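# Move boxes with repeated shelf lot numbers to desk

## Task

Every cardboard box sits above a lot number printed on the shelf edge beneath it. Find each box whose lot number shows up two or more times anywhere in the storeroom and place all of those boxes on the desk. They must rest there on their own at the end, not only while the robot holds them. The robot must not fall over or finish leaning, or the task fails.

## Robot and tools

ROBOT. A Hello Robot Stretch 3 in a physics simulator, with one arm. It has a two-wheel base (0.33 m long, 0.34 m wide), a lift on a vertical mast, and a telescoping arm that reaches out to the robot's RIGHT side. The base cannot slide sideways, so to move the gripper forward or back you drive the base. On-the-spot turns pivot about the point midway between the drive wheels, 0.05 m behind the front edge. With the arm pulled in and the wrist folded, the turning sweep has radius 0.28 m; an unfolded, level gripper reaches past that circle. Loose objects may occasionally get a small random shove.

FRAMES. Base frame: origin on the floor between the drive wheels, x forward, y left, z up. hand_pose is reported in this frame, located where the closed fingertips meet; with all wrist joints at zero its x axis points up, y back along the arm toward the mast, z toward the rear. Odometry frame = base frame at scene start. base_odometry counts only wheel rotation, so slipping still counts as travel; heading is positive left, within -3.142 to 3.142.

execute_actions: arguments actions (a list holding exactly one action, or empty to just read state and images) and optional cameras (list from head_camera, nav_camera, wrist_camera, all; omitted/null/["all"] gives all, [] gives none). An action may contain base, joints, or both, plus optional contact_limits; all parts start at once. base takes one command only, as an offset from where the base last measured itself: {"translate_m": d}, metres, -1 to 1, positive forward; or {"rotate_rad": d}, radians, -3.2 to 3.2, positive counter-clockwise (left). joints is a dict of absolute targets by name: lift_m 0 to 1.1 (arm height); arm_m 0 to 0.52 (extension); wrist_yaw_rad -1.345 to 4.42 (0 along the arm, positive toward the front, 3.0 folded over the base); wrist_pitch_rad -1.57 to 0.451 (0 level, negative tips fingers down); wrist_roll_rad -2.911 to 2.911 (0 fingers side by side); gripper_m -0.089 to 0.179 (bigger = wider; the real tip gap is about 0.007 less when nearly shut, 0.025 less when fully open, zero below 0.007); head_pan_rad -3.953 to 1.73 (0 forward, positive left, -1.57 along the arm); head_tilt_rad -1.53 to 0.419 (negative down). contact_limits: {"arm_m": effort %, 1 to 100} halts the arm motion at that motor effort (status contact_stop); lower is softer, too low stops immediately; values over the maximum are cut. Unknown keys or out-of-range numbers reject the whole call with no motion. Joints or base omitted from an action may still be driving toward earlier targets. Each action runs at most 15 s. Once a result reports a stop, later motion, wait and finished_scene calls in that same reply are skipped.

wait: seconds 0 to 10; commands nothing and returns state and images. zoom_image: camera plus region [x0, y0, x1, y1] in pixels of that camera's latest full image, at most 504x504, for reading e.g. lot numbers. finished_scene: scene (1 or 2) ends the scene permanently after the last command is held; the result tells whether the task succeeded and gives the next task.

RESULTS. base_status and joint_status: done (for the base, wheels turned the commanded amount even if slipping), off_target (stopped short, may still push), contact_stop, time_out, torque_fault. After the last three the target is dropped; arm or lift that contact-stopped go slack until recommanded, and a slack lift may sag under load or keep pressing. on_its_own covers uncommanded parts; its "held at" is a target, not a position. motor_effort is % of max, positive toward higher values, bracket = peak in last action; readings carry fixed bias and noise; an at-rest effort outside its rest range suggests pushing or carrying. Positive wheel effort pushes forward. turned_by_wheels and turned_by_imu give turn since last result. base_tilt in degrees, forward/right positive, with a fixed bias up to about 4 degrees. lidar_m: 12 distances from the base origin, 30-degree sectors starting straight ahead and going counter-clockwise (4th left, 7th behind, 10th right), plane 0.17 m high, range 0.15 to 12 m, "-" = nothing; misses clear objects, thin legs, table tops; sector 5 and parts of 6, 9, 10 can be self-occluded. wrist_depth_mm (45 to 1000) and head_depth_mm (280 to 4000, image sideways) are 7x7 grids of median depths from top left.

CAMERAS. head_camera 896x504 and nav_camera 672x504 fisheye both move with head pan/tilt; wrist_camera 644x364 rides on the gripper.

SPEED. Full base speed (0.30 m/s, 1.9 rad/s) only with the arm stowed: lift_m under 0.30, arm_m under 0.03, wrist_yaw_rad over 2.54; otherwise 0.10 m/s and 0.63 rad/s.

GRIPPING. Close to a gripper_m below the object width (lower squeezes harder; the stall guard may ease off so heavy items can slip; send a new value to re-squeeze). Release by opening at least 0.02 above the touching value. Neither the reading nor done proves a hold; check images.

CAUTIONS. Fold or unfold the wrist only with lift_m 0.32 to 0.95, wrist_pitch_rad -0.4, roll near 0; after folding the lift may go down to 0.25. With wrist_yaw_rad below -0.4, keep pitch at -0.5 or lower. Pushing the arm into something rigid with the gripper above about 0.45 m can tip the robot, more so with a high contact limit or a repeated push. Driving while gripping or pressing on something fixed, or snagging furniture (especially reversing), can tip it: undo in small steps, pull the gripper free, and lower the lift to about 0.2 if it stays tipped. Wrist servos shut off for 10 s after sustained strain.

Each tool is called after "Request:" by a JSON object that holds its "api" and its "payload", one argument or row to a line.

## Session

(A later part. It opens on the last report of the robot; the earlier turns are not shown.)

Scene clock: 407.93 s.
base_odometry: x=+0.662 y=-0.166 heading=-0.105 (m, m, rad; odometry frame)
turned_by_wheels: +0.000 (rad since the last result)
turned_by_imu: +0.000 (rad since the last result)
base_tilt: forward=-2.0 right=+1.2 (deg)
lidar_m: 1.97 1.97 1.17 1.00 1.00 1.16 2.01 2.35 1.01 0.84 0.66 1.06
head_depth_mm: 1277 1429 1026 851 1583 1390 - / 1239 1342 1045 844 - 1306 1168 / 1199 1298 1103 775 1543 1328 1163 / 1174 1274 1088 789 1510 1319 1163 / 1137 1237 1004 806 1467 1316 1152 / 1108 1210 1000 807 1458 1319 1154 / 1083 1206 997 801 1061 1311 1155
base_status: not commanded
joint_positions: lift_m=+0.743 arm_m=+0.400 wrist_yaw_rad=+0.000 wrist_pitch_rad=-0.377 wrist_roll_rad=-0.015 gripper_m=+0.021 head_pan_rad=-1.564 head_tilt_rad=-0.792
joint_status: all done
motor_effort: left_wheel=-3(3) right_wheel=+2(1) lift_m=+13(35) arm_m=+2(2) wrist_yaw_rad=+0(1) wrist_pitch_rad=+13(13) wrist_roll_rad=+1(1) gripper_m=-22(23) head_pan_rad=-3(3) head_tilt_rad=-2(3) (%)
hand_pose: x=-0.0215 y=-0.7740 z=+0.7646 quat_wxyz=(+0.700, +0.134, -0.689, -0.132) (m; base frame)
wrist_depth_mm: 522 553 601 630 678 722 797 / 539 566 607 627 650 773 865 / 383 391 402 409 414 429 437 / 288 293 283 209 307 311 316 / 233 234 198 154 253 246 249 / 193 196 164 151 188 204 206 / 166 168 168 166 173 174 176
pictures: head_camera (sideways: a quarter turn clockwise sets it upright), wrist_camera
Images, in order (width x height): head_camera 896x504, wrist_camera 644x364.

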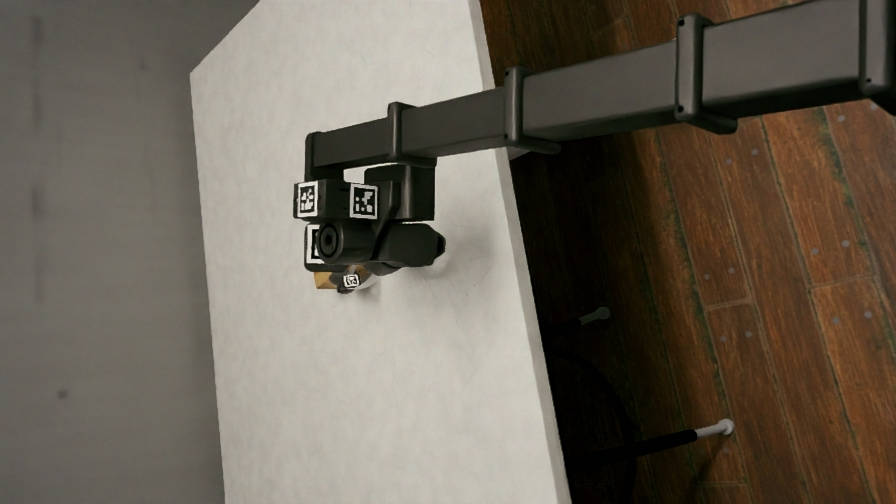

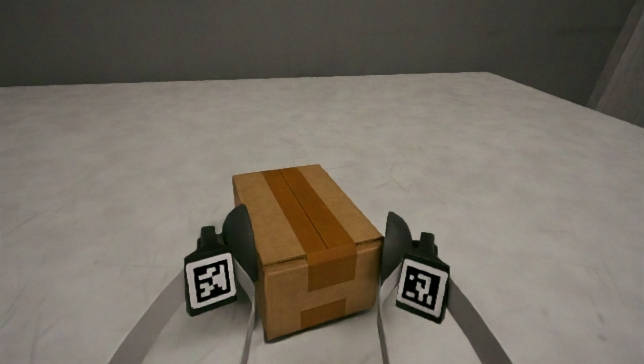

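Request:
{"api": "execute_actions", "payload": {
  "actions": [
    {"joints":{"lift_m":0.737}}
  ],
  "cameras": []
}}

Request:
{"api": "execute_actions", "payload": {
  "actions": [
    {"joints":{"gripper_m":0.15}}
  ],
  "cameras": []
}}

Request:
{"api": "execute_actions", "payload": {
  "actions": [
    {"joints":{"arm_m":0.005,"lift_m":0.77}}
  ],
  "cameras": ["head_camera"]
}}

Request:
{"api": "execute_actions", "payload": {
  "actions": [
    {"joints":{"wrist_yaw_rad":2.8,"gripper_m":0.05}}
  ],
  "cameras": []
}}

Request:
{"api": "execute_actions", "payload": {
  "actions": [
    {"base":{"rotate_rad":0.51},"joints":{"lift_m":0.28}}
  ],
  "cameras": []
}}

Request:
{"api": "execute_actions", "payload": {
  "actions": [
    {"base":{"translate_m":-1.0}}
  ],
  "cameras": []
}}

Request:
{"api": "execute_actions", "payload": {
  "actions": [
    {"base":{"translate_m":-0.78}}
  ],
  "cameras": []
}}

Request:
{"api": "execute_actions", "payload": {
  "actions": [
    {"base":{"rotate_rad":-1.805},"joints":{"head_tilt_rad":-0.6}}
  ],
  "cameras": ["head_camera","nav_camera"]
}}

Scene clock: 418.83 s.
base_odometry: x=+0.662 y=-0.166 heading=-0.105 (m, m, rad; odometry frame)
turned_by_wheels: +0.000 (rad since the last result)
turned_by_imu: +0.000 (rad since the last result)
base_tilt: forward=-2.2 right=+1.4 (deg)
lidar_m: 1.97 1.97 1.17 1.01 1.01 1.16 2.01 2.35 1.01 0.84 0.66 1.06
head_depth_mm: 1276 1417 1038 852 1562 1381 - / 1236 1335 1038 844 - - 1166 / 1206 1295 1102 776 1543 1328 1166 / 1171 1277 1091 790 1499 1326 1154 / 1143 1259 1010 810 1469 1319 1160 / 1106 1215 996 806 1472 1317 1164 / 1079 1203 991 799 1064 1309 1150
base_status: not commanded
joint_positions: lift_m=+0.738 arm_m=+0.400 wrist_yaw_rad=+0.000 wrist_pitch_rad=-0.377 wrist_roll_rad=-0.015 gripper_m=+0.021 head_pan_rad=-1.564 head_tilt_rad=-0.792
joint_status: all done
motor_effort: left_wheel=-4(3) right_wheel=+2(2) lift_m=+12(12) arm_m=+2(2) wrist_yaw_rad=+1(2) wrist_pitch_rad=+13(13) wrist_roll_rad=+1(1) gripper_m=-23(22) head_pan_rad=-3(3) head_tilt_rad=-3(3) (%)
hand_pose: x=-0.0215 y=-0.7740 z=+0.7596 quat_wxyz=(+0.700, +0.134, -0.689, -0.132) (m; base frame)
wrist_depth_mm: 518 544 596 636 689 732 779 / 548 566 583 599 623 735 856 / 370 379 384 392 405 415 426 / 282 285 275 209 298 303 307 / 225 228 167 154 245 239 242 / 188 190 166 151 182 198 200 / 162 162 163 162 167 169 170
pictures: none
No camera images: the call's "cameras" was empty. Leave "cameras" out to get every camera's image.

Scene clock: 420.63 s.
base_odometry: x=+0.662 y=-0.166 heading=-0.105 (m, m, rad; odometry frame)
turned_by_wheels: +0.000 (rad since the last result)
turned_by_imu: +0.000 (rad since the last result)
base_tilt: forward=-2.1 right=+1.4 (deg)
lidar_m: 1.97 1.97 1.16 1.01 1.00 1.16 2.00 2.35 1.01 0.84 0.66 1.06
head_depth_mm: 1282 1430 1030 848 1558 1378 - / 1237 1337 1047 842 - - 1163 / 1205 1300 1093 776 1552 1329 1169 / 1167 1277 1087 788 1503 1327 1156 / 1141 1246 1009 810 1467 1310 1155 / 1114 1216 999 803 1449 1317 1154 / 1079 1202 990 800 1063 1300 1146
base_status: not commanded
joint_positions: lift_m=+0.738 arm_m=+0.400 wrist_yaw_rad=+0.000 wrist_pitch_rad=-0.374 wrist_roll_rad=-0.015 gripper_m=+0.150 head_pan_rad=-1.564 head_tilt_rad=-0.792
joint_status: all done
motor_effort: left_wheel=-4(3) right_wheel=+1(2) lift_m=+11(12) arm_m=+2(2) wrist_yaw_rad=+0(1) wrist_pitch_rad=+11(13) wrist_roll_rad=+1(1) gripper_m=+1(93) head_pan_rad=-3(3) head_tilt_rad=-3(2) (%)
hand_pose: x=-0.0215 y=-0.7744 z=+0.7604 quat_wxyz=(+0.700, +0.133, -0.689, -0.131) (m; base frame)
wrist_depth_mm: 532 560 595 634 682 717 763 / 542 574 613 616 628 731 879 / 379 386 395 398 409 422 430 / 284 287 278 212 302 306 312 / 226 238 215 160 238 250 245 / 194 - 187 152 197 - 202 / 158 162 163 162 169 165 171
pictures: none
No camera images: the call's "cameras" was empty. Leave "cameras" out to get every camera's image.

Scene clock: 424.73 s.
base_odometry: x=+0.662 y=-0.166 heading=-0.105 (m, m, rad; odometry frame)
turned_by_wheels: +0.000 (rad since the last result)
turned_by_imu: +0.000 (rad since the last result)
base_tilt: forward=-2.1 right=+1.2 (deg)
lidar_m: 1.97 1.97 1.16 1.00 1.01 1.16 2.01 2.35 1.01 0.83 0.66 1.06
head_depth_mm: 1275 1418 1037 851 1568 1368 - / 1242 1347 1026 841 1508 1360 - / 1204 1294 1021 821 1587 1378 - / 1176 1278 983 814 1545 - - / 1140 1247 1000 808 1467 1316 1158 / 1108 1216 1001 806 1459 1320 1150 / 1082 1196 995 798 1063 1309 1147
base_status: not commanded
joint_positions: lift_m=+0.769 arm_m=+0.005 wrist_yaw_rad=+0.000 wrist_pitch_rad=-0.373 wrist_roll_rad=-0.015 gripper_m=+0.150 head_pan_rad=-1.564 head_tilt_rad=-0.792
joint_status: all done
motor_effort: left_wheel=-3(3) right_wheel=+1(2) lift_m=+40(42) arm_m=-3(3) wrist_yaw_rad=+0(0) wrist_pitch_rad=+11(11) wrist_roll_rad=+1(1) gripper_m=+1(1) head_pan_rad=-3(3) head_tilt_rad=-3(3) (%)
hand_pose: x=-0.0215 y=-0.3801 z=+0.7922 quat_wxyz=(+0.700, +0.132, -0.689, -0.130) (m; base frame)
wrist_depth_mm: 827 866 908 981 - - - / 691 699 720 745 774 - - / 458 461 474 482 501 506 519 / 344 348 351 358 368 391 423 / 281 296 316 - - - - / - - - - - - - / 942 877 918 967 990 948 -
pictures: head_camera (sideways: a quarter turn clockwise sets it upright)
Images, in order (width x height): head_camera 896x504.

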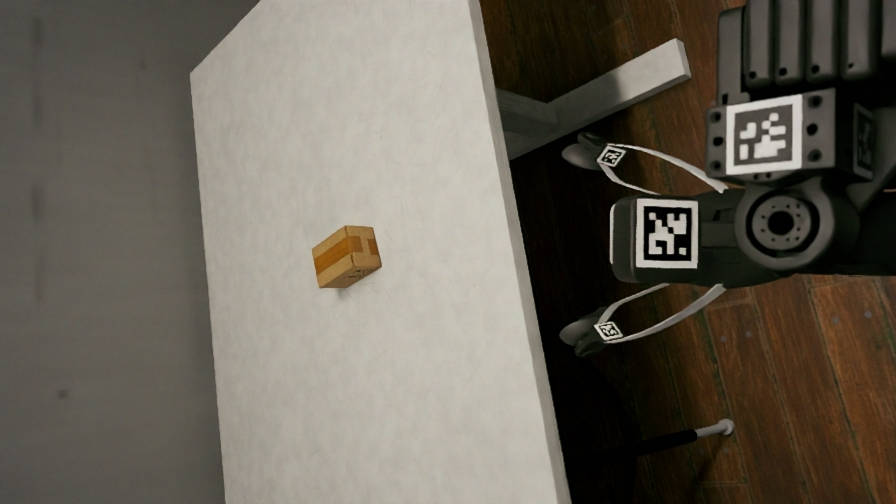

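Scene clock: 427.13 s.
base_odometry: x=+0.662 y=-0.166 heading=-0.105 (m, m, rad; odometry frame)
turned_by_wheels: +0.000 (rad since the last result)
turned_by_imu: +0.000 (rad since the last result)
base_tilt: forward=-2.1 right=+1.3 (deg)
lidar_m: 1.97 1.97 1.17 1.00 1.01 1.16 2.01 2.35 1.01 0.84 0.66 1.06
head_depth_mm: 1281 1421 1034 850 1561 1369 - / 1240 1337 1020 844 1514 1360 - / 1205 1305 1019 815 1539 1344 - / 1177 1281 983 809 1505 1376 - / 1140 1244 1010 808 1467 1372 1115 / 1115 1219 1002 804 1458 1312 1151 / 1084 1199 995 800 1066 1303 1161
base_status: not commanded
joint_positions: lift_m=+0.769 arm_m=+0.005 wrist_yaw_rad=+2.798 wrist_pitch_rad=-0.373 wrist_roll_rad=-0.015 gripper_m=+0.050 head_pan_rad=-1.564 head_tilt_rad=-0.792
joint_status: all done
motor_effort: left_wheel=-3(3) right_wheel=+2(1) lift_m=+40(40) arm_m=-3(3) wrist_yaw_rad=+0(2) wrist_pitch_rad=+11(11) wrist_roll_rad=+1(1) gripper_m=+1(94) head_pan_rad=-4(3) head_tilt_rad=-3(2) (%)
hand_pose: x=+0.0561 y=+0.0662 z=+0.7922 quat_wxyz=(+0.248, +0.702, +0.012, +0.668) (m; base frame)
wrist_depth_mm: 795 842 953 - - - - / - 906 - - - - - / - 974 - - - - - / - - - - - - - / - - - - - - - / 974 - - - - - - / 958 - 951 961 962 996 991
pictures: none
No camera images: the call's "cameras" was empty. Leave "cameras" out to get every camera's image.

Scene clock: 432.43 s.
base_odometry: x=+0.662 y=-0.166 heading=+0.405 (m, m, rad; odometry frame)
turned_by_wheels: +0.510 (rad since the last result)
turned_by_imu: +0.508 (rad since the last result)
base_tilt: forward=-2.1 right=+1.3 (deg)
lidar_m: 1.97 1.17 1.01 1.00 1.15 1.97 2.35 1.01 0.84 0.66 1.06 1.97
head_depth_mm: 1081 1210 1032 825 740 1332 1173 / 1103 1227 1024 821 1387 1340 1166 / 1132 1249 1014 817 1474 1324 1161 / 1157 1264 1017 811 1474 1322 1154 / 1188 1281 1006 808 1532 1320 1152 / 1210 1310 1004 828 1527 1310 1152 / 1247 1307 958 848 1496 1313 1148
base_status: done
joint_positions: lift_m=+0.281 arm_m=+0.005 wrist_yaw_rad=+2.798 wrist_pitch_rad=-0.373 wrist_roll_rad=-0.015 gripper_m=+0.050 head_pan_rad=-1.564 head_tilt_rad=-0.792
joint_status: all done
motor_effort: left_wheel=-3(11) right_wheel=+2(4) lift_m=+11(36) arm_m=-4(3) wrist_yaw_rad=+3(2) wrist_pitch_rad=+11(11) wrist_roll_rad=+1(1) gripper_m=-1(0) head_pan_rad=-3(3) head_tilt_rad=-2(2) (%)
hand_pose: x=+0.0561 y=+0.0662 z=+0.3037 quat_wxyz=(+0.248, +0.702, +0.012, +0.668) (m; base frame)
wrist_depth_mm: 855 886 915 933 974 970 - / - 968 - - - - - / - - - - - - - / - 788 772 788 801 824 848 / - 609 647 638 658 654 660 / 500 529 - 524 535 532 551 / 434 - - 448 449 451 463
pictures: none
No camera images: the call's "cameras" was empty. Leave "cameras" out to get every camera's image.

Scene clock: 437.37 s.
base_odometry: x=-0.257 y=-0.560 heading=+0.405 (m, m, rad; odometry frame)
turned_by_wheels: +0.000 (rad since the last result)
turned_by_imu: -0.005 (rad since the last result)
base_tilt: forward=-2.2 right=+1.4 (deg)
lidar_m: 2.94 1.46 1.25 1.25 1.43 1.39 1.49 1.22 1.05 0.73 0.68 1.18
head_depth_mm: 870 984 1122 1302 1498 1333 1172 / 888 1004 1161 1372 1524 1336 1167 / 912 1026 1192 1415 1534 1331 1165 / 935 1064 1212 1461 1547 1324 1156 / 956 1089 1010 1462 1497 1327 1156 / 974 1118 1000 806 1100 1282 1153 / 1000 1155 1001 803 669 1239 1133
base_status: done
joint_positions: lift_m=+0.281 arm_m=+0.005 wrist_yaw_rad=+2.799 wrist_pitch_rad=-0.372 wrist_roll_rad=-0.015 gripper_m=+0.050 head_pan_rad=-1.564 head_tilt_rad=-0.792
joint_status: not commanded
motor_effort: left_wheel=-3(16) right_wheel=+1(3) lift_m=+12(11) arm_m=-3(4) wrist_yaw_rad=+1(1) wrist_pitch_rad=+11(11) wrist_roll_rad=+1(1) gripper_m=+0(1) head_pan_rad=-2(3) head_tilt_rad=-2(3) (%)
hand_pose: x=+0.0560 y=+0.0663 z=+0.3037 quat_wxyz=(+0.248, +0.702, +0.013, +0.668) (m; base frame)
wrist_depth_mm: - - - - - - - / - - - - - - - / - - - - - - - / - 768 792 802 792 866 854 / - 625 653 629 663 651 655 / 495 526 - 521 535 523 537 / 437 - - 444 451 457 461
pictures: none
No camera images: the call's "cameras" was empty. Leave "cameras" out to get every camera's image.

Scene clock: 441.77 s.
base_odometry: x=-0.974 y=-0.867 heading=+0.405 (m, m, rad; odometry frame)
turned_by_wheels: +0.000 (rad since the last result)
turned_by_imu: -0.004 (rad since the last result)
base_tilt: forward=-2.2 right=+1.3 (deg)
lidar_m: 2.99 1.68 1.44 1.44 0.74 0.82 0.87 0.73 0.85 0.85 0.97 1.19
head_depth_mm: 692 772 893 1050 1264 1343 1173 / 710 801 924 1089 1325 1340 1169 / 725 817 947 1121 1380 1325 1163 / 739 846 976 1171 1442 1318 1153 / 759 866 1005 1209 1458 1314 1154 / 777 889 1048 1257 1470 1311 1152 / 792 911 1084 1333 1524 1312 1146
base_status: done
joint_positions: lift_m=+0.281 arm_m=+0.005 wrist_yaw_rad=+2.799 wrist_pitch_rad=-0.372 wrist_roll_rad=-0.015 gripper_m=+0.050 head_pan_rad=-1.564 head_tilt_rad=-0.792
joint_status: not commanded
motor_effort: left_wheel=-2(16) right_wheel=+1(4) lift_m=+12(12) arm_m=-4(3) wrist_yaw_rad=+1(0) wrist_pitch_rad=+11(11) wrist_roll_rad=+1(1) gripper_m=+0(0) head_pan_rad=-3(3) head_tilt_rad=-3(3) (%)
hand_pose: x=+0.0560 y=+0.0663 z=+0.3037 quat_wxyz=(+0.248, +0.702, +0.013, +0.668) (m; base frame)
wrist_depth_mm: - - - - - - - / - - - - - - - / - - - - - - - / - 772 777 799 783 818 825 / - 607 649 633 664 642 666 / 495 520 - 520 539 533 543 / 433 - - 449 449 454 463
pictures: none
No camera images: the call's "cameras" was empty. Leave "cameras" out to get every camera's image.

Scene clock: 444.13 s.
base_odometry: x=-0.974 y=-0.867 heading=-1.400 (m, m, rad; odometry frame)
turned_by_wheels: -1.805 (rad since the last result)
turned_by_imu: -1.792 (rad since the last result)
base_tilt: forward=-2.1 right=+1.3 (deg)
lidar_m: 0.85 0.88 1.19 1.68 2.04 1.49 1.44 1.49 0.74 1.06 0.73 0.88
head_depth_mm: 881 977 791 1134 1073 1063 1182 / 876 973 786 1228 1071 1299 1190 / 874 974 779 1229 1070 1302 1197 / 875 971 737 1223 1023 1297 1190 / 875 963 746 1219 1056 1289 1194 / 874 970 762 1209 1056 1278 1180 / 873 962 757 1197 1049 1212 1185
base_status: done
joint_positions: lift_m=+0.281 arm_m=+0.005 wrist_yaw_rad=+2.799 wrist_pitch_rad=-0.372 wrist_roll_rad=-0.015 gripper_m=+0.050 head_pan_rad=-1.564 head_tilt_rad=-0.606
joint_status: all done
motor_effort: left_wheel=+4(17) right_wheel=-1(6) lift_m=+13(11) arm_m=-3(3) wrist_yaw_rad=+2(1) wrist_pitch_rad=+10(11) wrist_roll_rad=+1(1) gripper_m=+0(0) head_pan_rad=-3(3) head_tilt_rad=+2(13) (%)
hand_pose: x=+0.0560 y=+0.0663 z=+0.3037 quat_wxyz=(+0.248, +0.702, +0.013, +0.668) (m; base frame)
wrist_depth_mm: - - - - - 915 710 / - - - - - 947 715 / - - - - - 951 717 / - 770 778 785 810 833 745 / - 616 640 638 670 653 644 / 497 525 - 520 531 536 540 / 433 - - 448 445 457 453
pictures: head_camera (sideways: a quarter turn clockwise sets it upright), nav_camera (sideways: a quarter turn counterclockwise sets it upright)
Images, in order (width x height): head_camera 896x504, nav_camera 672x504.

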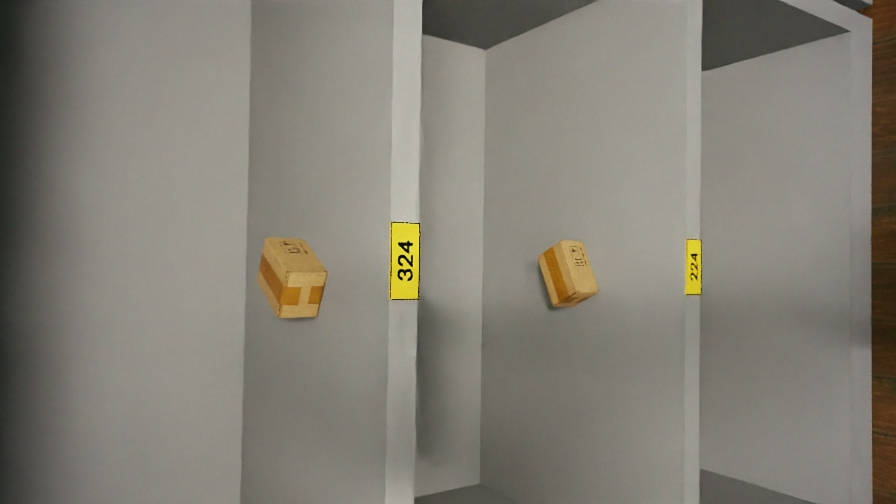

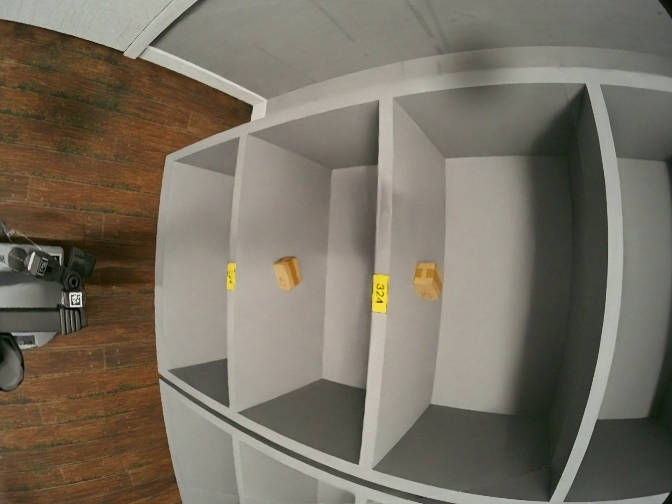

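Request:
{"api": "execute_actions", "payload": {
  "actions": [
    {"base":{"translate_m":0.11},"joints":{"lift_m":0.9}}
  ],
  "cameras": []
}}

Request:
{"api": "execute_actions", "payload": {
  "actions": [
    {"joints":{"wrist_yaw_rad":-0.38,"gripper_m":0.175}}
  ],
  "cameras": []
}}

Request:
{"api": "execute_actions", "payload": {
  "actions": [
    {"joints":{"lift_m":1.0,"arm_m":0.1}}
  ],
  "cameras": ["head_camera","wrist_camera"]
}}

Scene clock: 461.03 s.
base_odometry: x=-0.955 y=-0.976 heading=-1.400 (m, m, rad; odometry frame)
turned_by_wheels: +0.000 (rad since the last result)
turned_by_imu: +0.000 (rad since the last result)
base_tilt: forward=-2.1 right=+1.1 (deg)
lidar_m: 0.74 0.77 1.08 1.15 2.19 1.61 1.55 0.85 0.81 1.06 0.67 0.77
head_depth_mm: 879 970 794 1227 1075 924 - / 878 974 787 1232 1075 934 - / 880 967 740 1231 1027 947 - / 878 964 776 1222 1058 946 - / 873 968 770 1214 1059 911 - / 878 964 764 1205 1056 1283 1198 / 863 937 758 924 990 944 1169
base_status: done
joint_positions: lift_m=+0.899 arm_m=+0.005 wrist_yaw_rad=+2.799 wrist_pitch_rad=-0.372 wrist_roll_rad=-0.015 gripper_m=+0.050 head_pan_rad=-1.564 head_tilt_rad=-0.606
joint_status: all done
motor_effort: left_wheel=+4(17) right_wheel=-2(4) lift_m=+41(42) arm_m=-3(3) wrist_yaw_rad=+1(1) wrist_pitch_rad=+10(10) wrist_roll_rad=+1(1) gripper_m=+0(1) head_pan_rad=-3(3) head_tilt_rad=+2(2) (%)
hand_pose: x=+0.0559 y=+0.0663 z=+0.9224 quat_wxyz=(+0.248, +0.702, +0.013, +0.668) (m; base frame)
wrist_depth_mm: - - - - - 809 610 / - - - - - 832 611 / - - - - - 822 638 / - - - - - 859 643 / - - - - - 875 662 / - - - - - 905 676 / - - - - - 895 690
pictures: none
No camera images: the call's "cameras" was empty. Leave "cameras" out to get every camera's image.

Scene clock: 463.63 s.
base_odometry: x=-0.955 y=-0.976 heading=-1.400 (m, m, rad; odometry frame)
turned_by_wheels: +0.000 (rad since the last result)
turned_by_imu: +0.000 (rad since the last result)
base_tilt: forward=-2.3 right=+1.4 (deg)
lidar_m: 0.74 0.77 1.08 1.15 2.19 1.60 1.55 0.85 0.81 1.06 0.68 0.77
head_depth_mm: 878 972 793 1230 1079 927 - / 882 973 785 1227 1072 - - / 878 970 740 1223 1037 - - / 880 963 774 1224 1097 946 - / 875 966 768 1212 1062 1286 1183 / 874 961 763 1216 1052 1291 1185 / 862 938 758 929 991 944 1166
base_status: not commanded
joint_positions: lift_m=+0.899 arm_m=+0.005 wrist_yaw_rad=-0.378 wrist_pitch_rad=-0.372 wrist_roll_rad=-0.015 gripper_m=+0.175 head_pan_rad=-1.564 head_tilt_rad=-0.606
joint_status: all done
motor_effort: left_wheel=+3(3) right_wheel=-2(2) lift_m=+40(41) arm_m=-4(3) wrist_yaw_rad=-2(1) wrist_pitch_rad=+10(11) wrist_roll_rad=+1(1) gripper_m=+0(95) head_pan_rad=-3(3) head_tilt_rad=+1(2) (%)
hand_pose: x=-0.1064 y=-0.3639 z=+0.9224 quat_wxyz=(+0.663, +0.000, -0.702, -0.259) (m; base frame)
wrist_depth_mm: 363 379 410 443 479 460 508 / 283 311 766 845 698 519 - / 699 750 815 897 756 563 - / 725 805 857 947 782 625 - / 706 763 722 735 734 714 - / 610 608 623 626 682 771 - / 507 526 568 - 917 - -
pictures: none
No camera images: the call's "cameras" was empty. Leave "cameras" out to get every camera's image.

Scene clock: 465.57 s.
base_odometry: x=-0.955 y=-0.976 heading=-1.400 (m, m, rad; odometry frame)
turned_by_wheels: +0.000 (rad since the last result)
turned_by_imu: +0.000 (rad since the last result)
base_tilt: forward=-2.1 right=+1.3 (deg)
lidar_m: 0.74 0.77 1.08 1.16 2.19 1.61 1.55 0.85 0.81 1.06 0.67 0.77
head_depth_mm: 876 971 - - - 1327 1191 / 879 971 - - - 1328 1195 / 876 969 761 - - 1290 1190 / 877 963 822 1222 - 1286 1186 / 875 967 767 1212 1056 1286 1181 / 875 964 763 1210 1057 1286 1174 / 861 937 757 924 993 941 1162
base_status: not commanded
joint_positions: lift_m=+0.999 arm_m=+0.100 wrist_yaw_rad=-0.379 wrist_pitch_rad=-0.372 wrist_roll_rad=-0.015 gripper_m=+0.175 head_pan_rad=-1.564 head_tilt_rad=-0.606
joint_status: all done
motor_effort: left_wheel=+3(3) right_wheel=-2(2) lift_m=+41(39) arm_m=+2(6) wrist_yaw_rad=+1(1) wrist_pitch_rad=+10(10) wrist_roll_rad=+1(1) gripper_m=+0(0) head_pan_rad=-3(3) head_tilt_rad=+2(1) (%)
hand_pose: x=-0.1066 y=-0.4583 z=+1.0225 quat_wxyz=(+0.663, +0.000, -0.702, -0.260) (m; base frame)
wrist_depth_mm: 538 573 617 694 704 503 393 / 535 558 434 593 612 512 421 / 358 367 373 378 394 419 464 / 269 277 294 332 692 551 - / 254 781 844 907 817 593 970 / 644 731 734 767 744 665 - / 600 632 634 648 665 - -
pictures: head_camera (sideways: a quarter turn clockwise sets it upright), wrist_camera
Images, in order (width x height): head_camera 896x504, wrist_camera 644x364.

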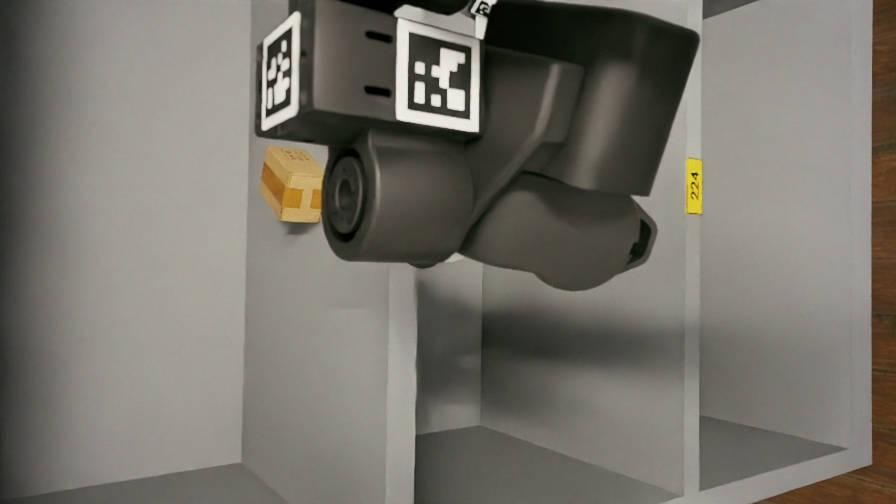

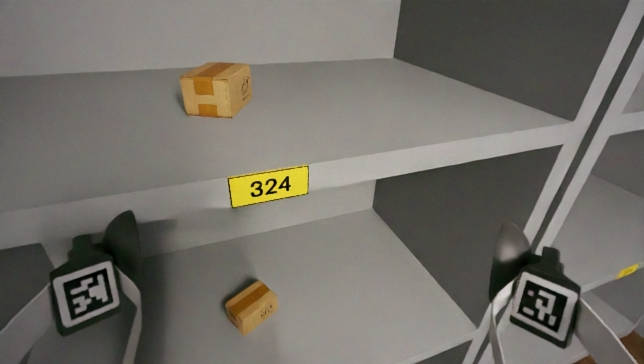

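Request:
{"api": "execute_actions", "payload": {
  "actions": [
    {"joints":{"lift_m":1.02}}
  ],
  "cameras": []
}}

Request:
{"api": "execute_actions", "payload": {
  "actions": [
    {"joints":{"arm_m":0.26},"contact_limits":{"arm_m":12}}
  ],
  "cameras": ["wrist_camera"]
}}

Scene clock: 472.10 s.
base_odometry: x=-0.955 y=-0.976 heading=-1.400 (m, m, rad; odometry frame)
turned_by_wheels: +0.000 (rad since the last result)
turned_by_imu: +0.000 (rad since the last result)
base_tilt: forward=-2.1 right=+1.3 (deg)
lidar_m: 0.74 0.77 1.08 1.15 2.19 1.61 1.55 0.85 0.81 1.06 0.68 0.77
head_depth_mm: 878 956 - - - 1309 1192 / 877 957 - - - 1302 1195 / 879 968 - - - 1296 1191 / 874 968 819 1208 970 1290 1189 / 875 970 767 1212 1059 1293 1192 / 882 967 764 1211 1056 1282 1182 / 860 936 756 921 988 944 1163
base_status: not commanded
joint_positions: lift_m=+1.019 arm_m=+0.100 wrist_yaw_rad=-0.379 wrist_pitch_rad=-0.372 wrist_roll_rad=-0.015 gripper_m=+0.175 head_pan_rad=-1.564 head_tilt_rad=-0.606
joint_status: all done
motor_effort: left_wheel=+4(3) right_wheel=-2(2) lift_m=+42(42) arm_m=+2(2) wrist_yaw_rad=+0(0) wrist_pitch_rad=+10(11) wrist_roll_rad=+1(1) gripper_m=+1(0) head_pan_rad=-3(3) head_tilt_rad=+2(2) (%)
hand_pose: x=-0.1066 y=-0.4583 z=+1.0425 quat_wxyz=(+0.663, +0.000, -0.702, -0.260) (m; base frame)
wrist_depth_mm: 528 572 624 685 687 502 398 / 556 587 621 677 643 514 417 / 408 415 403 429 436 453 457 / 306 310 313 342 378 529 - / 259 283 823 940 840 589 989 / 656 772 760 775 748 679 - / 632 640 642 668 668 - -
pictures: none
No camera images: the call's "cameras" was empty. Leave "cameras" out to get every camera's image.

Scene clock: 474.53 s.
base_odometry: x=-0.955 y=-0.976 heading=-1.400 (m, m, rad; odometry frame)
turned_by_wheels: +0.000 (rad since the last result)
turned_by_imu: +0.000 (rad since the last result)
base_tilt: forward=-2.0 right=+1.3 (deg)
lidar_m: 0.74 0.77 1.08 1.16 2.20 1.60 1.54 0.85 0.81 1.05 0.67 0.77
head_depth_mm: 880 - 748 1229 1078 1308 1193 / 877 - 766 1225 1072 1292 1192 / 876 - - 1223 1038 1287 1189 / 872 946 820 1225 1063 1291 1185 / 874 966 768 1217 1060 1286 1184 / 875 966 763 1208 1054 1286 1183 / 862 938 758 923 990 943 1164
base_status: not commanded
joint_positions: lift_m=+1.019 arm_m=+0.260 wrist_yaw_rad=-0.379 wrist_pitch_rad=-0.372 wrist_roll_rad=-0.015 gripper_m=+0.175 head_pan_rad=-1.564 head_tilt_rad=-0.606
joint_status: all done
motor_effort: left_wheel=+4(3) right_wheel=-2(1) lift_m=+40(41) arm_m=+2(2) wrist_yaw_rad=-1(1) wrist_pitch_rad=+10(10) wrist_roll_rad=+1(1) gripper_m=+0(1) head_pan_rad=-3(3) head_tilt_rad=+2(2) (%)
contact_limits: arm_m 12 (drawing in: default 18, maximum 29; extending or still: default 23, maximum 38)
hand_pose: x=-0.1067 y=-0.6182 z=+1.0425 quat_wxyz=(+0.663, -0.001, -0.702, -0.260) (m; base frame)
wrist_depth_mm: 412 441 480 534 588 500 391 / 443 476 528 571 603 514 397 / 404 417 305 434 442 457 402 / 302 308 285 318 325 329 335 / 244 255 250 254 258 267 276 / - 205 207 210 213 227 421 / 169 175 178 186 622 602 480
pictures: wrist_camera
Images, in order (width x height): wrist_camera 644x364.

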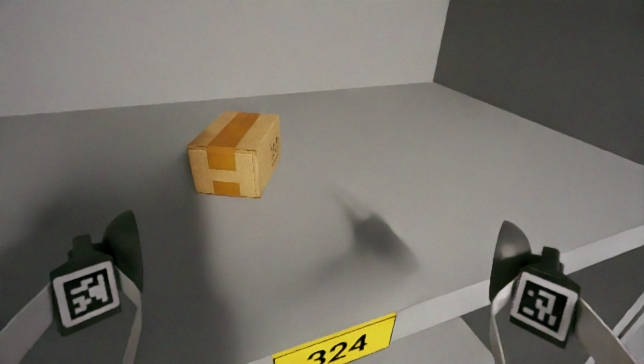

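Request:
{"api": "execute_actions", "payload": {
  "actions": [
    {"base":{"translate_m":0.03}}
  ],
  "cameras": []
}}

Request:
{"api": "execute_actions", "payload": {
  "actions": [
    {"joints":{"arm_m":0.39,"lift_m":1.005},"contact_limits":{"arm_m":12}}
  ],
  "cameras": ["wrist_camera"]
}}

Scene clock: 485.83 s.
base_odometry: x=-0.950 y=-1.005 heading=-1.400 (m, m, rad; odometry frame)
turned_by_wheels: +0.000 (rad since the last result)
turned_by_imu: +0.000 (rad since the last result)
base_tilt: forward=-2.0 right=+1.3 (deg)
lidar_m: 0.71 0.74 1.04 1.14 2.24 1.63 1.58 0.85 0.83 1.06 0.66 0.74
head_depth_mm: 880 - 746 1223 1081 1306 1197 / 879 - 765 1233 1076 1292 1196 / 877 - - 1225 1033 1293 1195 / 871 946 821 1222 1064 1295 1186 / 875 964 767 1212 1062 1289 1183 / 875 967 766 1202 1059 1178 1179 / 852 876 759 831 897 932 1195
base_status: done
joint_positions: lift_m=+1.019 arm_m=+0.260 wrist_yaw_rad=-0.379 wrist_pitch_rad=-0.372 wrist_roll_rad=-0.015 gripper_m=+0.175 head_pan_rad=-1.564 head_tilt_rad=-0.606
joint_status: not commanded
motor_effort: left_wheel=+3(10) right_wheel=-2(3) lift_m=+41(41) arm_m=+2(1) wrist_yaw_rad=+0(0) wrist_pitch_rad=+10(11) wrist_roll_rad=+1(1) gripper_m=+0(0) head_pan_rad=-3(3) head_tilt_rad=+2(2) (%)
hand_pose: x=-0.1067 y=-0.6182 z=+1.0425 quat_wxyz=(+0.663, -0.001, -0.702, -0.260) (m; base frame)
wrist_depth_mm: 412 445 477 529 585 525 415 / 442 475 514 568 631 554 424 / 407 414 388 408 439 454 427 / 305 309 298 304 326 329 336 / 245 257 250 253 257 265 275 / - 206 208 210 213 227 452 / 170 175 178 186 626 627 504
pictures: none
No camera images: the call's "cameras" was empty. Leave "cameras" out to get every camera's image.

Scene clock: 488.03 s.
base_odometry: x=-0.950 y=-1.005 heading=-1.400 (m, m, rad; odometry frame)
turned_by_wheels: +0.000 (rad since the last result)
turned_by_imu: +0.000 (rad since the last result)
base_tilt: forward=-2.0 right=+1.3 (deg)
lidar_m: 0.71 0.74 1.03 1.15 2.24 1.64 1.58 0.85 0.83 1.06 0.66 0.74
head_depth_mm: 881 946 - 1231 1072 1301 1188 / 878 - 740 1227 1075 1291 1198 / 877 - 699 1232 1029 1289 1191 / 876 950 695 1221 1064 1294 1189 / 878 965 772 1216 1060 1289 1183 / 871 960 762 1200 1055 1174 1184 / 851 869 757 832 899 928 1187
base_status: not commanded
joint_positions: lift_m=+1.006 arm_m=+0.390 wrist_yaw_rad=-0.380 wrist_pitch_rad=-0.372 wrist_roll_rad=-0.015 gripper_m=+0.175 head_pan_rad=-1.564 head_tilt_rad=-0.606
joint_status: all done
motor_effort: left_wheel=+3(3) right_wheel=-2(1) lift_m=+12(34) arm_m=+2(4) wrist_yaw_rad=+0(1) wrist_pitch_rad=+10(10) wrist_roll_rad=+1(1) gripper_m=+0(1) head_pan_rad=-3(3) head_tilt_rad=+2(2) (%)
contact_limits: arm_m 12 (drawing in: default 18, maximum 29; extending or still: default 23, maximum 38)
hand_pose: x=-0.1067 y=-0.7482 z=+1.0289 quat_wxyz=(+0.663, -0.001, -0.702, -0.260) (m; base frame)
wrist_depth_mm: 317 342 370 408 454 490 416 / 333 365 403 440 493 527 420 / 351 370 384 394 406 415 402 / 279 284 287 198 295 303 306 / 224 234 220 170 236 244 242 / - 189 190 186 194 195 199 / 156 160 162 164 165 163 167
pictures: wrist_camera
Images, in order (width x height): wrist_camera 644x364.

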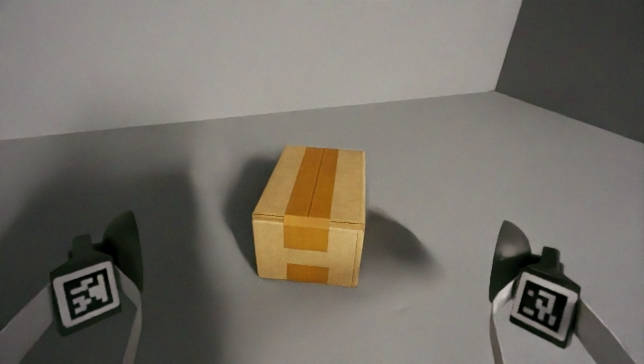

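Request:
{"api": "execute_actions", "payload": {
  "actions": [
    {"joints":{"arm_m":0.42},"contact_limits":{"arm_m":12}}
  ],
  "cameras": []
}}

Request:
{"api": "execute_actions", "payload": {
  "actions": [
    {"joints":{"gripper_m":0.015}}
  ],
  "cameras": ["wrist_camera"]
}}

Request:
{"api": "execute_actions", "payload": {
  "actions": [
    {"joints":{"lift_m":1.03}}
  ],
  "cameras": []
}}

Request:
{"api": "execute_actions", "payload": {
  "actions": [
    {"joints":{"arm_m":0.005}}
  ],
  "cameras": ["wrist_camera"]
}}

Scene clock: 494.10 s.
base_odometry: x=-0.950 y=-1.005 heading=-1.400 (m, m, rad; odometry frame)
turned_by_wheels: +0.000 (rad since the last result)
turned_by_imu: +0.000 (rad since the last result)
base_tilt: forward=-1.9 right=+1.3 (deg)
lidar_m: 0.71 0.74 1.04 1.15 2.24 1.64 1.58 0.85 0.83 1.06 0.66 0.74
head_depth_mm: 877 941 - 1237 1076 1302 1195 / 876 - 743 1230 1066 1292 1192 / 877 - 733 1219 1033 1304 1191 / 871 949 730 1221 1068 1284 1188 / 874 960 768 1219 1060 1287 1188 / 875 964 765 1194 1052 1178 1185 / 853 873 760 831 899 932 1185
base_status: not commanded
joint_positions: lift_m=+1.006 arm_m=+0.420 wrist_yaw_rad=-0.380 wrist_pitch_rad=-0.372 wrist_roll_rad=-0.015 gripper_m=+0.175 head_pan_rad=-1.564 head_tilt_rad=-0.606
joint_status: all done
motor_effort: left_wheel=+2(3) right_wheel=-1(1) lift_m=+11(12) arm_m=+2(1) wrist_yaw_rad=-1(0) wrist_pitch_rad=+10(10) wrist_roll_rad=+1(1) gripper_m=+0(0) head_pan_rad=-3(3) head_tilt_rad=+2(2) (%)
contact_limits: arm_m 12 (drawing in: default 18, maximum 29; extending or still: default 23, maximum 38)
hand_pose: x=-0.1067 y=-0.7782 z=+1.0289 quat_wxyz=(+0.663, -0.001, -0.702, -0.260) (m; base frame)
wrist_depth_mm: 296 316 346 384 419 469 417 / 312 339 372 409 470 513 425 / 328 356 380 394 406 417 406 / 278 284 287 199 296 302 306 / 225 234 229 156 226 243 242 / - 189 190 151 187 196 199 / 155 160 163 164 165 163 167
pictures: none
No camera images: the call's "cameras" was empty. Leave "cameras" out to get every camera's image.

Scene clock: 496.20 s.
base_odometry: x=-0.950 y=-1.005 heading=-1.400 (m, m, rad; odometry frame)
turned_by_wheels: +0.000 (rad since the last result)
turned_by_imu: +0.000 (rad since the last result)
base_tilt: forward=-2.2 right=+1.4 (deg)
lidar_m: 0.71 0.74 1.04 1.15 2.24 1.64 1.58 0.85 0.83 1.06 0.66 0.74
head_depth_mm: 879 942 - 1227 1074 1303 1201 / 879 - 744 1227 1072 1294 1194 / 880 - 736 1228 1028 1292 1192 / 876 949 730 1217 1067 1291 1187 / 876 968 770 1211 1063 1284 1191 / 875 965 766 1205 1052 1171 1186 / 850 877 757 832 901 930 1189
base_status: not commanded
joint_positions: lift_m=+1.006 arm_m=+0.420 wrist_yaw_rad=-0.380 wrist_pitch_rad=-0.372 wrist_roll_rad=-0.015 gripper_m=+0.016 head_pan_rad=-1.564 head_tilt_rad=-0.606
joint_status: all done
motor_effort: left_wheel=+3(3) right_wheel=-1(1) lift_m=+11(11) arm_m=+2(1) wrist_yaw_rad=+0(1) wrist_pitch_rad=+10(10) wrist_roll_rad=+1(1) gripper_m=-23(97) head_pan_rad=-3(3) head_tilt_rad=+2(2) (%)
hand_pose: x=-0.1067 y=-0.7782 z=+1.0289 quat_wxyz=(+0.663, -0.001, -0.702, -0.260) (m; base frame)
wrist_depth_mm: 294 315 344 378 422 476 420 / 314 345 371 412 462 504 422 / 330 354 385 396 405 414 402 / 277 284 289 198 299 301 304 / 224 226 228 154 237 237 242 / 188 188 159 147 - 197 199 / 159 160 163 160 166 168 168
pictures: wrist_camera
Images, in order (width x height): wrist_camera 644x364.

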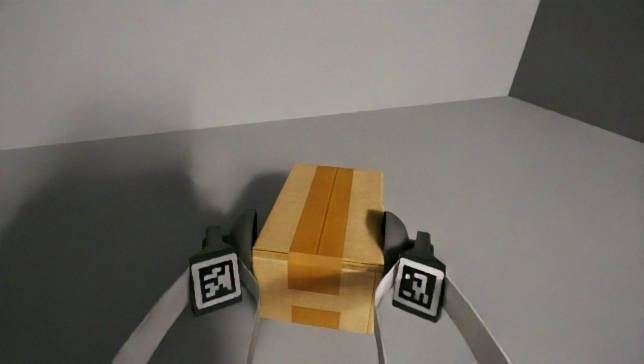

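Scene clock: 497.20 s.
base_odometry: x=-0.950 y=-1.005 heading=-1.400 (m, m, rad; odometry frame)
turned_by_wheels: +0.000 (rad since the last result)
turned_by_imu: +0.000 (rad since the last result)
base_tilt: forward=-2.1 right=+1.4 (deg)
lidar_m: 0.71 0.74 1.03 1.15 2.24 1.63 1.58 0.85 0.83 1.06 0.66 0.74
head_depth_mm: 875 - 746 1233 1078 1308 1193 / 870 1001 787 1228 1077 1299 1191 / 864 - 734 1229 1028 1290 1195 / 873 955 732 1214 1069 1291 1182 / 876 969 768 1207 1057 1284 1188 / 874 965 761 1199 1049 1176 1180 / 848 877 759 831 899 934 1187
base_status: not commanded
joint_positions: lift_m=+1.029 arm_m=+0.420 wrist_yaw_rad=-0.380 wrist_pitch_rad=-0.374 wrist_roll_rad=-0.015 gripper_m=+0.019 head_pan_rad=-1.564 head_tilt_rad=-0.606
joint_status: all done
motor_effort: left_wheel=+2(2) right_wheel=-1(1) lift_m=+41(43) arm_m=+2(1) wrist_yaw_rad=+1(1) wrist_pitch_rad=+11(11) wrist_roll_rad=+1(1) gripper_m=-21(23) head_pan_rad=-3(3) head_tilt_rad=+2(2) (%)
hand_pose: x=-0.1066 y=-0.7780 z=+1.0520 quat_wxyz=(+0.663, +0.000, -0.702, -0.260) (m; base frame)
wrist_depth_mm: 294 315 346 381 420 475 415 / 314 336 369 415 462 517 420 / 331 366 392 429 465 478 424 / 316 329 331 198 342 347 351 / 255 261 271 155 269 273 278 / 213 216 159 148 - 224 228 / 183 184 186 178 189 193 193
pictures: none
No camera images: the call's "cameras" was empty. Leave "cameras" out to get every camera's image.

Scene clock: 501.43 s.
base_odometry: x=-0.950 y=-1.005 heading=-1.400 (m, m, rad; odometry frame)
turned_by_wheels: +0.000 (rad since the last result)
turned_by_imu: +0.000 (rad since the last result)
base_tilt: forward=-2.1 right=+1.3 (deg)
lidar_m: 0.71 0.74 1.03 1.14 2.24 1.64 1.57 0.85 0.83 1.06 0.66 0.74
head_depth_mm: 877 976 - - - - - / 880 969 809 - - - - / 875 968 828 - - - - / 878 967 773 1215 1061 - - / 876 966 769 1214 1063 1279 1181 / 873 967 762 1202 1048 1175 1181 / 849 874 758 834 898 932 1187
base_status: not commanded
joint_positions: lift_m=+1.029 arm_m=+0.005 wrist_yaw_rad=-0.380 wrist_pitch_rad=-0.374 wrist_roll_rad=-0.015 gripper_m=+0.019 head_pan_rad=-1.564 head_tilt_rad=-0.606
joint_status: all done
motor_effort: left_wheel=+2(2) right_wheel=-1(1) lift_m=+42(40) arm_m=-3(3) wrist_yaw_rad=+1(0) wrist_pitch_rad=+12(11) wrist_roll_rad=+1(1) gripper_m=-21(21) head_pan_rad=-3(3) head_tilt_rad=+2(1) (%)
hand_pose: x=-0.1066 y=-0.3635 z=+1.0518 quat_wxyz=(+0.663, +0.000, -0.702, -0.261) (m; base frame)
wrist_depth_mm: 603 666 685 779 732 524 500 / 612 642 684 709 698 554 696 / 427 440 443 455 499 556 - / 332 362 867 199 795 643 - / 696 862 910 155 778 725 - / 645 755 159 148 - 881 - / 610 664 679 664 915 - -
pictures: wrist_camera
Images, in order (width x height): wrist_camera 644x364.

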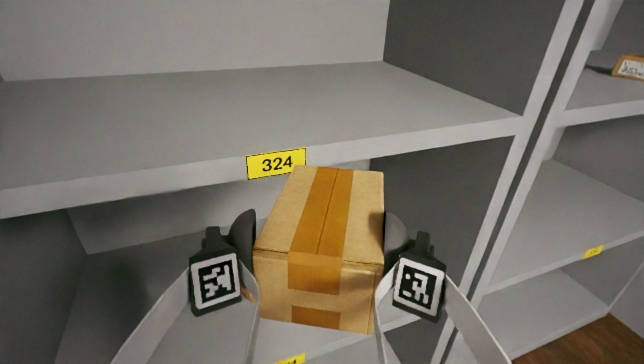

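Request:
{"api": "execute_actions", "payload": {
  "actions": [
    {"base":{"rotate_rad":1.47},"joints":{"lift_m":0.85,"wrist_yaw_rad":0.0,"head_tilt_rad":-0.8}}
  ],
  "cameras": []
}}

Request:
{"api": "execute_actions", "payload": {
  "actions": [
    {"base":{"translate_m":0.77}}
  ],
  "cameras": []
}}

Request:
{"api": "execute_actions", "payload": {
  "actions": [
    {"base":{"rotate_rad":1.22}}
  ],
  "cameras": ["head_camera","nav_camera"]
}}

Scene clock: 511.83 s.
base_odometry: x=-0.950 y=-1.005 heading=+0.070 (m, m, rad; odometry frame)
turned_by_wheels: +1.470 (rad since the last result)
turned_by_imu: +1.465 (rad since the last result)
base_tilt: forward=-2.1 right=+1.4 (deg)
lidar_m: 1.14 2.47 1.68 1.57 1.60 0.83 1.06 0.66 0.75 0.71 0.72 0.96
head_depth_mm: 608 694 827 1017 1260 - - / 607 693 807 970 1188 - - / 602 688 802 937 1186 - - / 595 681 788 892 - - 1139 / 591 673 781 931 1160 1319 1159 / 587 667 772 919 1133 1303 1149 / 582 660 762 902 1115 1277 1152
base_status: done
joint_positions: lift_m=+0.851 arm_m=+0.005 wrist_yaw_rad=-0.001 wrist_pitch_rad=-0.375 wrist_roll_rad=-0.015 gripper_m=+0.019 head_pan_rad=-1.564 head_tilt_rad=-0.790
joint_status: all done
motor_effort: left_wheel=-4(9) right_wheel=+1(4) lift_m=+12(35) arm_m=-4(3) wrist_yaw_rad=+1(3) wrist_pitch_rad=+11(11) wrist_roll_rad=+1(1) gripper_m=-21(21) head_pan_rad=-3(3) head_tilt_rad=-3(15) (%)
hand_pose: x=-0.0217 y=-0.3799 z=+0.8732 quat_wxyz=(+0.700, +0.133, -0.689, -0.131) (m; base frame)
wrist_depth_mm: 383 398 409 411 413 436 461 / 419 425 434 445 457 475 501 / 452 466 479 490 496 532 553 / 490 507 516 198 541 595 613 / 535 557 557 156 597 653 694 / 600 614 159 148 - 741 783 / 680 701 732 752 823 872 891
pictures: none
No camera images: the call's "cameras" was empty. Leave "cameras" out to get every camera's image.

Scene clock: 520.97 s.
base_odometry: x=-0.182 y=-0.951 heading=+0.070 (m, m, rad; odometry frame)
turned_by_wheels: +0.000 (rad since the last result)
turned_by_imu: +0.002 (rad since the last result)
base_tilt: forward=-2.0 right=+1.5 (deg)
lidar_m: 0.88 2.99 1.76 1.65 1.67 1.52 1.39 1.00 0.67 0.66 0.67 0.39
head_depth_mm: 539 617 737 890 1092 - - / 558 627 716 856 1052 - - / 557 636 738 858 1058 - - / 553 628 734 822 - - 1142 / 547 622 723 860 1073 1281 1160 / 542 615 712 850 1045 1261 1152 / 538 610 706 834 1031 1257 1139
base_status: done
joint_positions: lift_m=+0.851 arm_m=+0.005 wrist_yaw_rad=-0.001 wrist_pitch_rad=-0.375 wrist_roll_rad=-0.015 gripper_m=+0.019 head_pan_rad=-1.564 head_tilt_rad=-0.790
joint_status: not commanded
motor_effort: left_wheel=-4(6) right_wheel=+2(4) lift_m=+12(11) arm_m=-4(3) wrist_yaw_rad=+0(1) wrist_pitch_rad=+11(12) wrist_roll_rad=+1(1) gripper_m=-20(21) head_pan_rad=-3(3) head_tilt_rad=-3(3) (%)
hand_pose: x=-0.0217 y=-0.3799 z=+0.8732 quat_wxyz=(+0.700, +0.133, -0.689, -0.131) (m; base frame)
wrist_depth_mm: 348 349 359 366 371 361 372 / 375 381 387 397 390 397 407 / 405 410 423 435 431 430 445 / 438 454 469 199 469 481 496 / 398 496 505 155 501 526 564 / 355 553 159 148 - 609 630 / 613 630 657 677 679 710 730
pictures: none
No camera images: the call's "cameras" was empty. Leave "cameras" out to get every camera's image.

Scene clock: 523.87 s.
base_odometry: x=-0.182 y=-0.951 heading=+1.290 (m, m, rad; odometry frame)
turned_by_wheels: +1.220 (rad since the last result)
turned_by_imu: +1.216 (rad since the last result)
base_tilt: forward=-2.1 right=+1.3 (deg)
lidar_m: 1.67 1.65 1.77 1.52 1.84 0.83 0.66 0.66 0.71 0.39 1.09 2.14
head_depth_mm: 823 883 949 827 694 - - / 947 1029 1021 820 700 - - / 1110 1203 1022 819 680 - - / 1337 1348 1015 815 - - 1122 / 1662 1342 1007 810 674 580 1100 / 2249 1330 1002 806 674 577 1063 / 2568 1316 996 805 671 576 524
base_status: done
joint_positions: lift_m=+0.851 arm_m=+0.005 wrist_yaw_rad=-0.001 wrist_pitch_rad=-0.375 wrist_roll_rad=-0.015 gripper_m=+0.019 head_pan_rad=-1.564 head_tilt_rad=-0.790
joint_status: not commanded
motor_effort: left_wheel=-3(11) right_wheel=+2(4) lift_m=+11(12) arm_m=-4(3) wrist_yaw_rad=-1(1) wrist_pitch_rad=+12(12) wrist_roll_rad=+1(1) gripper_m=-22(22) head_pan_rad=-3(3) head_tilt_rad=-3(3) (%)
hand_pose: x=-0.0217 y=-0.3799 z=+0.8732 quat_wxyz=(+0.700, +0.133, -0.689, -0.131) (m; base frame)
wrist_depth_mm: - - - - 735 534 424 / - - - - 755 562 436 / 705 655 687 697 695 574 450 / 490 494 511 198 519 529 463 / 386 395 409 155 416 413 432 / 326 331 159 147 - 342 346 / 281 282 284 272 289 293 296
pictures: head_camera (sideways: a quarter turn clockwise sets it upright), nav_camera (sideways: a quarter turn counterclockwise sets it upright)
Images, in order (width x height): head_camera 896x504, nav_camera 672x504.

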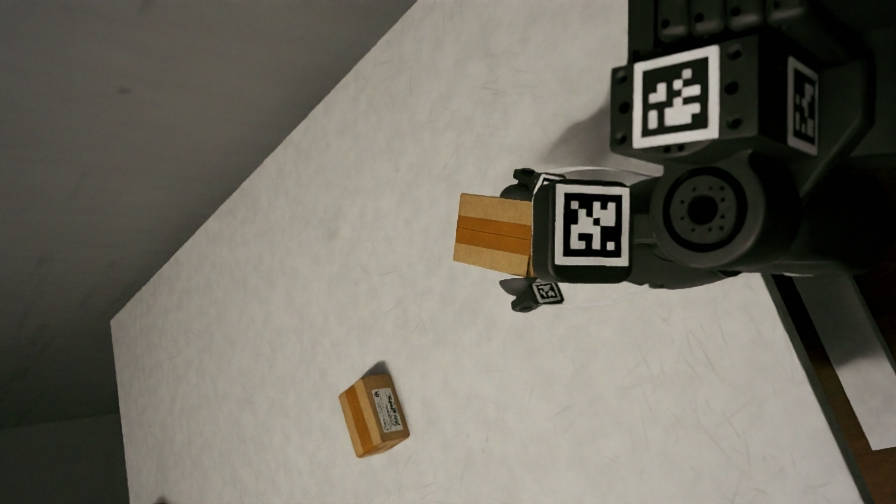

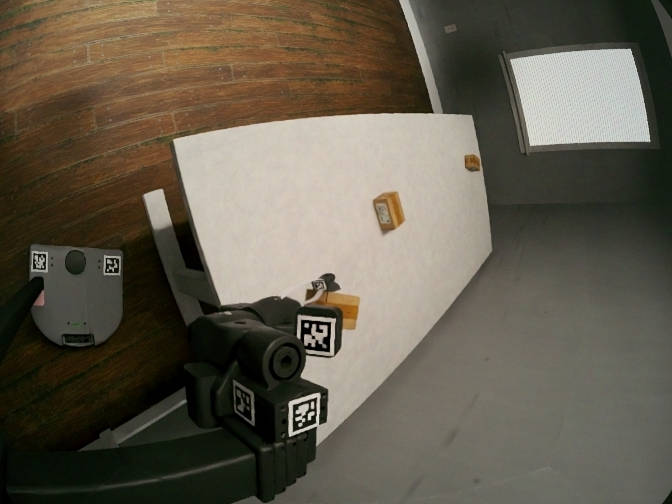

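Closer than expected, already over the desk. Extend slightly and lower.

Request:
{"api": "execute_actions", "payload": {
  "actions": [
    {"joints":{"arm_m":0.1,"lift_m":0.739}}
  ],
  "cameras": ["wrist_camera"]
}}

Request:
{"api": "execute_actions", "payload": {
  "actions": [
    {"joints":{"gripper_m":0.13}}
  ],
  "cameras": []
}}

Request:
{"api": "execute_actions", "payload": {
  "actions": [
    {"joints":{"lift_m":0.83,"arm_m":0.005}}
  ],
  "cameras": ["nav_camera","wrist_camera"]
}}

Scene clock: 531.33 s.
base_odometry: x=-0.182 y=-0.951 heading=+1.290 (m, m, rad; odometry frame)
turned_by_wheels: +0.000 (rad since the last result)
turned_by_imu: +0.000 (rad since the last result)
base_tilt: forward=-2.1 right=+1.4 (deg)
lidar_m: 1.67 1.65 1.76 1.52 1.84 0.83 0.67 0.66 0.71 0.39 1.10 2.15
head_depth_mm: 828 883 951 826 686 1190 - / 946 1025 1026 825 709 - 1164 / 1112 1198 1024 818 715 - 1162 / 1343 1350 1013 813 - - 1117 / 1651 1341 1012 812 674 579 1106 / 2266 1328 1000 804 672 579 1068 / 2559 1323 999 803 673 576 524
base_status: not commanded
joint_positions: lift_m=+0.740 arm_m=+0.100 wrist_yaw_rad=-0.001 wrist_pitch_rad=-0.375 wrist_roll_rad=-0.015 gripper_m=+0.019 head_pan_rad=-1.564 head_tilt_rad=-0.790
joint_status: all done
motor_effort: left_wheel=-4(3) right_wheel=+1(2) lift_m=+11(12) arm_m=+2(2) wrist_yaw_rad=+0(0) wrist_pitch_rad=+12(12) wrist_roll_rad=+1(1) gripper_m=-21(22) head_pan_rad=-3(3) head_tilt_rad=-3(3) (%)
hand_pose: x=-0.0217 y=-0.4743 z=+0.7622 quat_wxyz=(+0.700, +0.133, -0.689, -0.131) (m; base frame)
wrist_depth_mm: - - - - 678 502 393 / 569 589 608 628 641 516 407 / 385 368 397 406 416 426 402 / 289 293 297 198 310 311 318 / 231 232 243 156 244 246 248 / 193 194 159 148 - 203 204 / 165 167 167 164 170 172 174
pictures: wrist_camera
Images, in order (width x height): wrist_camera 644x364.

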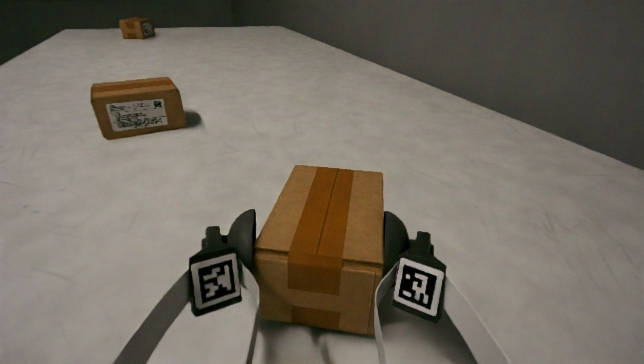

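Scene clock: 532.93 s.
base_odometry: x=-0.182 y=-0.951 heading=+1.290 (m, m, rad; odometry frame)
turned_by_wheels: +0.000 (rad since the last result)
turned_by_imu: +0.000 (rad since the last result)
base_tilt: forward=-2.1 right=+1.2 (deg)
lidar_m: 1.68 1.65 1.76 1.52 1.84 0.84 0.66 0.66 0.71 0.39 1.10 2.15
head_depth_mm: 825 886 951 823 684 1191 - / 947 1032 1025 821 709 - 1165 / 1107 1202 1019 814 707 - 1167 / 1335 1339 1021 814 665 - 1116 / 1654 1347 1007 811 661 581 1104 / 2253 1328 1003 805 673 579 1072 / 2556 1320 999 802 669 575 525
base_status: not commanded
joint_positions: lift_m=+0.740 arm_m=+0.100 wrist_yaw_rad=-0.001 wrist_pitch_rad=-0.374 wrist_roll_rad=-0.015 gripper_m=+0.130 head_pan_rad=-1.564 head_tilt_rad=-0.790
joint_status: all done
motor_effort: left_wheel=-3(3) right_wheel=+2(2) lift_m=+13(13) arm_m=+2(2) wrist_yaw_rad=+0(0) wrist_pitch_rad=+11(12) wrist_roll_rad=+1(1) gripper_m=+1(92) head_pan_rad=-3(3) head_tilt_rad=-3(3) (%)
hand_pose: x=-0.0217 y=-0.4744 z=+0.7623 quat_wxyz=(+0.700, +0.132, -0.689, -0.131) (m; base frame)
wrist_depth_mm: - - - - 667 491 395 / 569 583 596 637 637 513 408 / 384 364 398 414 420 428 403 / 289 292 299 209 307 310 316 / 231 242 237 165 243 245 247 / 194 - 191 151 195 211 205 / - 166 168 164 170 168 175
pictures: none
No camera images: the call's "cameras" was empty. Leave "cameras" out to get every camera's image.

Scene clock: 534.87 s.
base_odometry: x=-0.182 y=-0.951 heading=+1.290 (m, m, rad; odometry frame)
turned_by_wheels: +0.000 (rad since the last result)
turned_by_imu: +0.000 (rad since the last result)
base_tilt: forward=-1.9 right=+1.3 (deg)
lidar_m: 1.67 1.64 1.76 1.52 1.84 0.84 0.66 0.66 0.71 0.39 1.09 2.15
head_depth_mm: 825 887 951 824 685 - - / 947 1028 1026 824 682 - - / 1109 1208 1026 815 696 - - / 1337 1347 1017 814 665 - - / 1660 1342 1010 810 660 581 1108 / 2269 1331 1005 806 673 579 1066 / 2549 1318 999 801 670 578 526
base_status: not commanded
joint_positions: lift_m=+0.829 arm_m=+0.005 wrist_yaw_rad=-0.001 wrist_pitch_rad=-0.373 wrist_roll_rad=-0.015 gripper_m=+0.130 head_pan_rad=-1.564 head_tilt_rad=-0.790
joint_status: all done
motor_effort: left_wheel=-3(3) right_wheel=+2(1) lift_m=+40(42) arm_m=-3(7) wrist_yaw_rad=+0(1) wrist_pitch_rad=+11(11) wrist_roll_rad=+1(1) gripper_m=+1(1) head_pan_rad=-3(3) head_tilt_rad=-3(3) (%)
hand_pose: x=-0.0217 y=-0.3801 z=+0.8522 quat_wxyz=(+0.700, +0.132, -0.689, -0.131) (m; base frame)
wrist_depth_mm: - - - - 726 548 427 / - 942 952 - 760 559 435 / 624 612 630 642 650 577 447 / 454 460 470 473 481 490 460 / 358 375 371 313 384 385 387 / 304 - 308 289 315 330 323 / 265 262 263 266 264 262 272
pictures: nav_camera (sideways: a quarter turn counterclockwise sets it upright), wrist_camera
Images, in order (width x height): nav_camera 672x504, wrist_camera 644x364.

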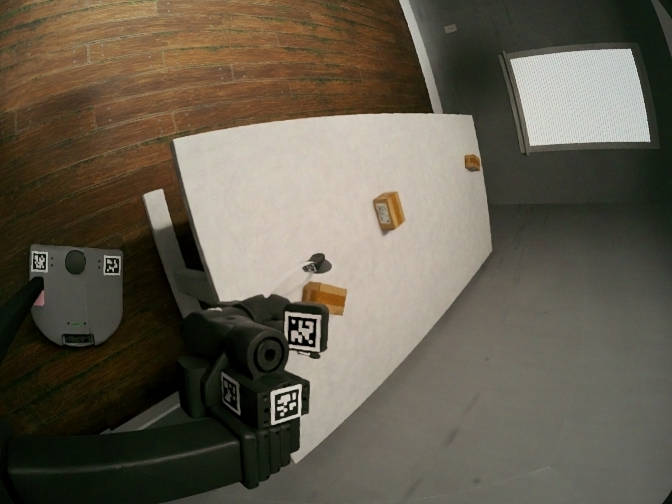

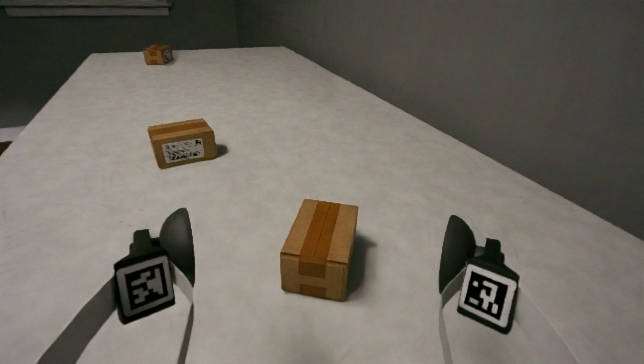

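Request:
{"api": "finished_scene", "payload": {
  "scene": 1
}}

The scene is finished: the task was done.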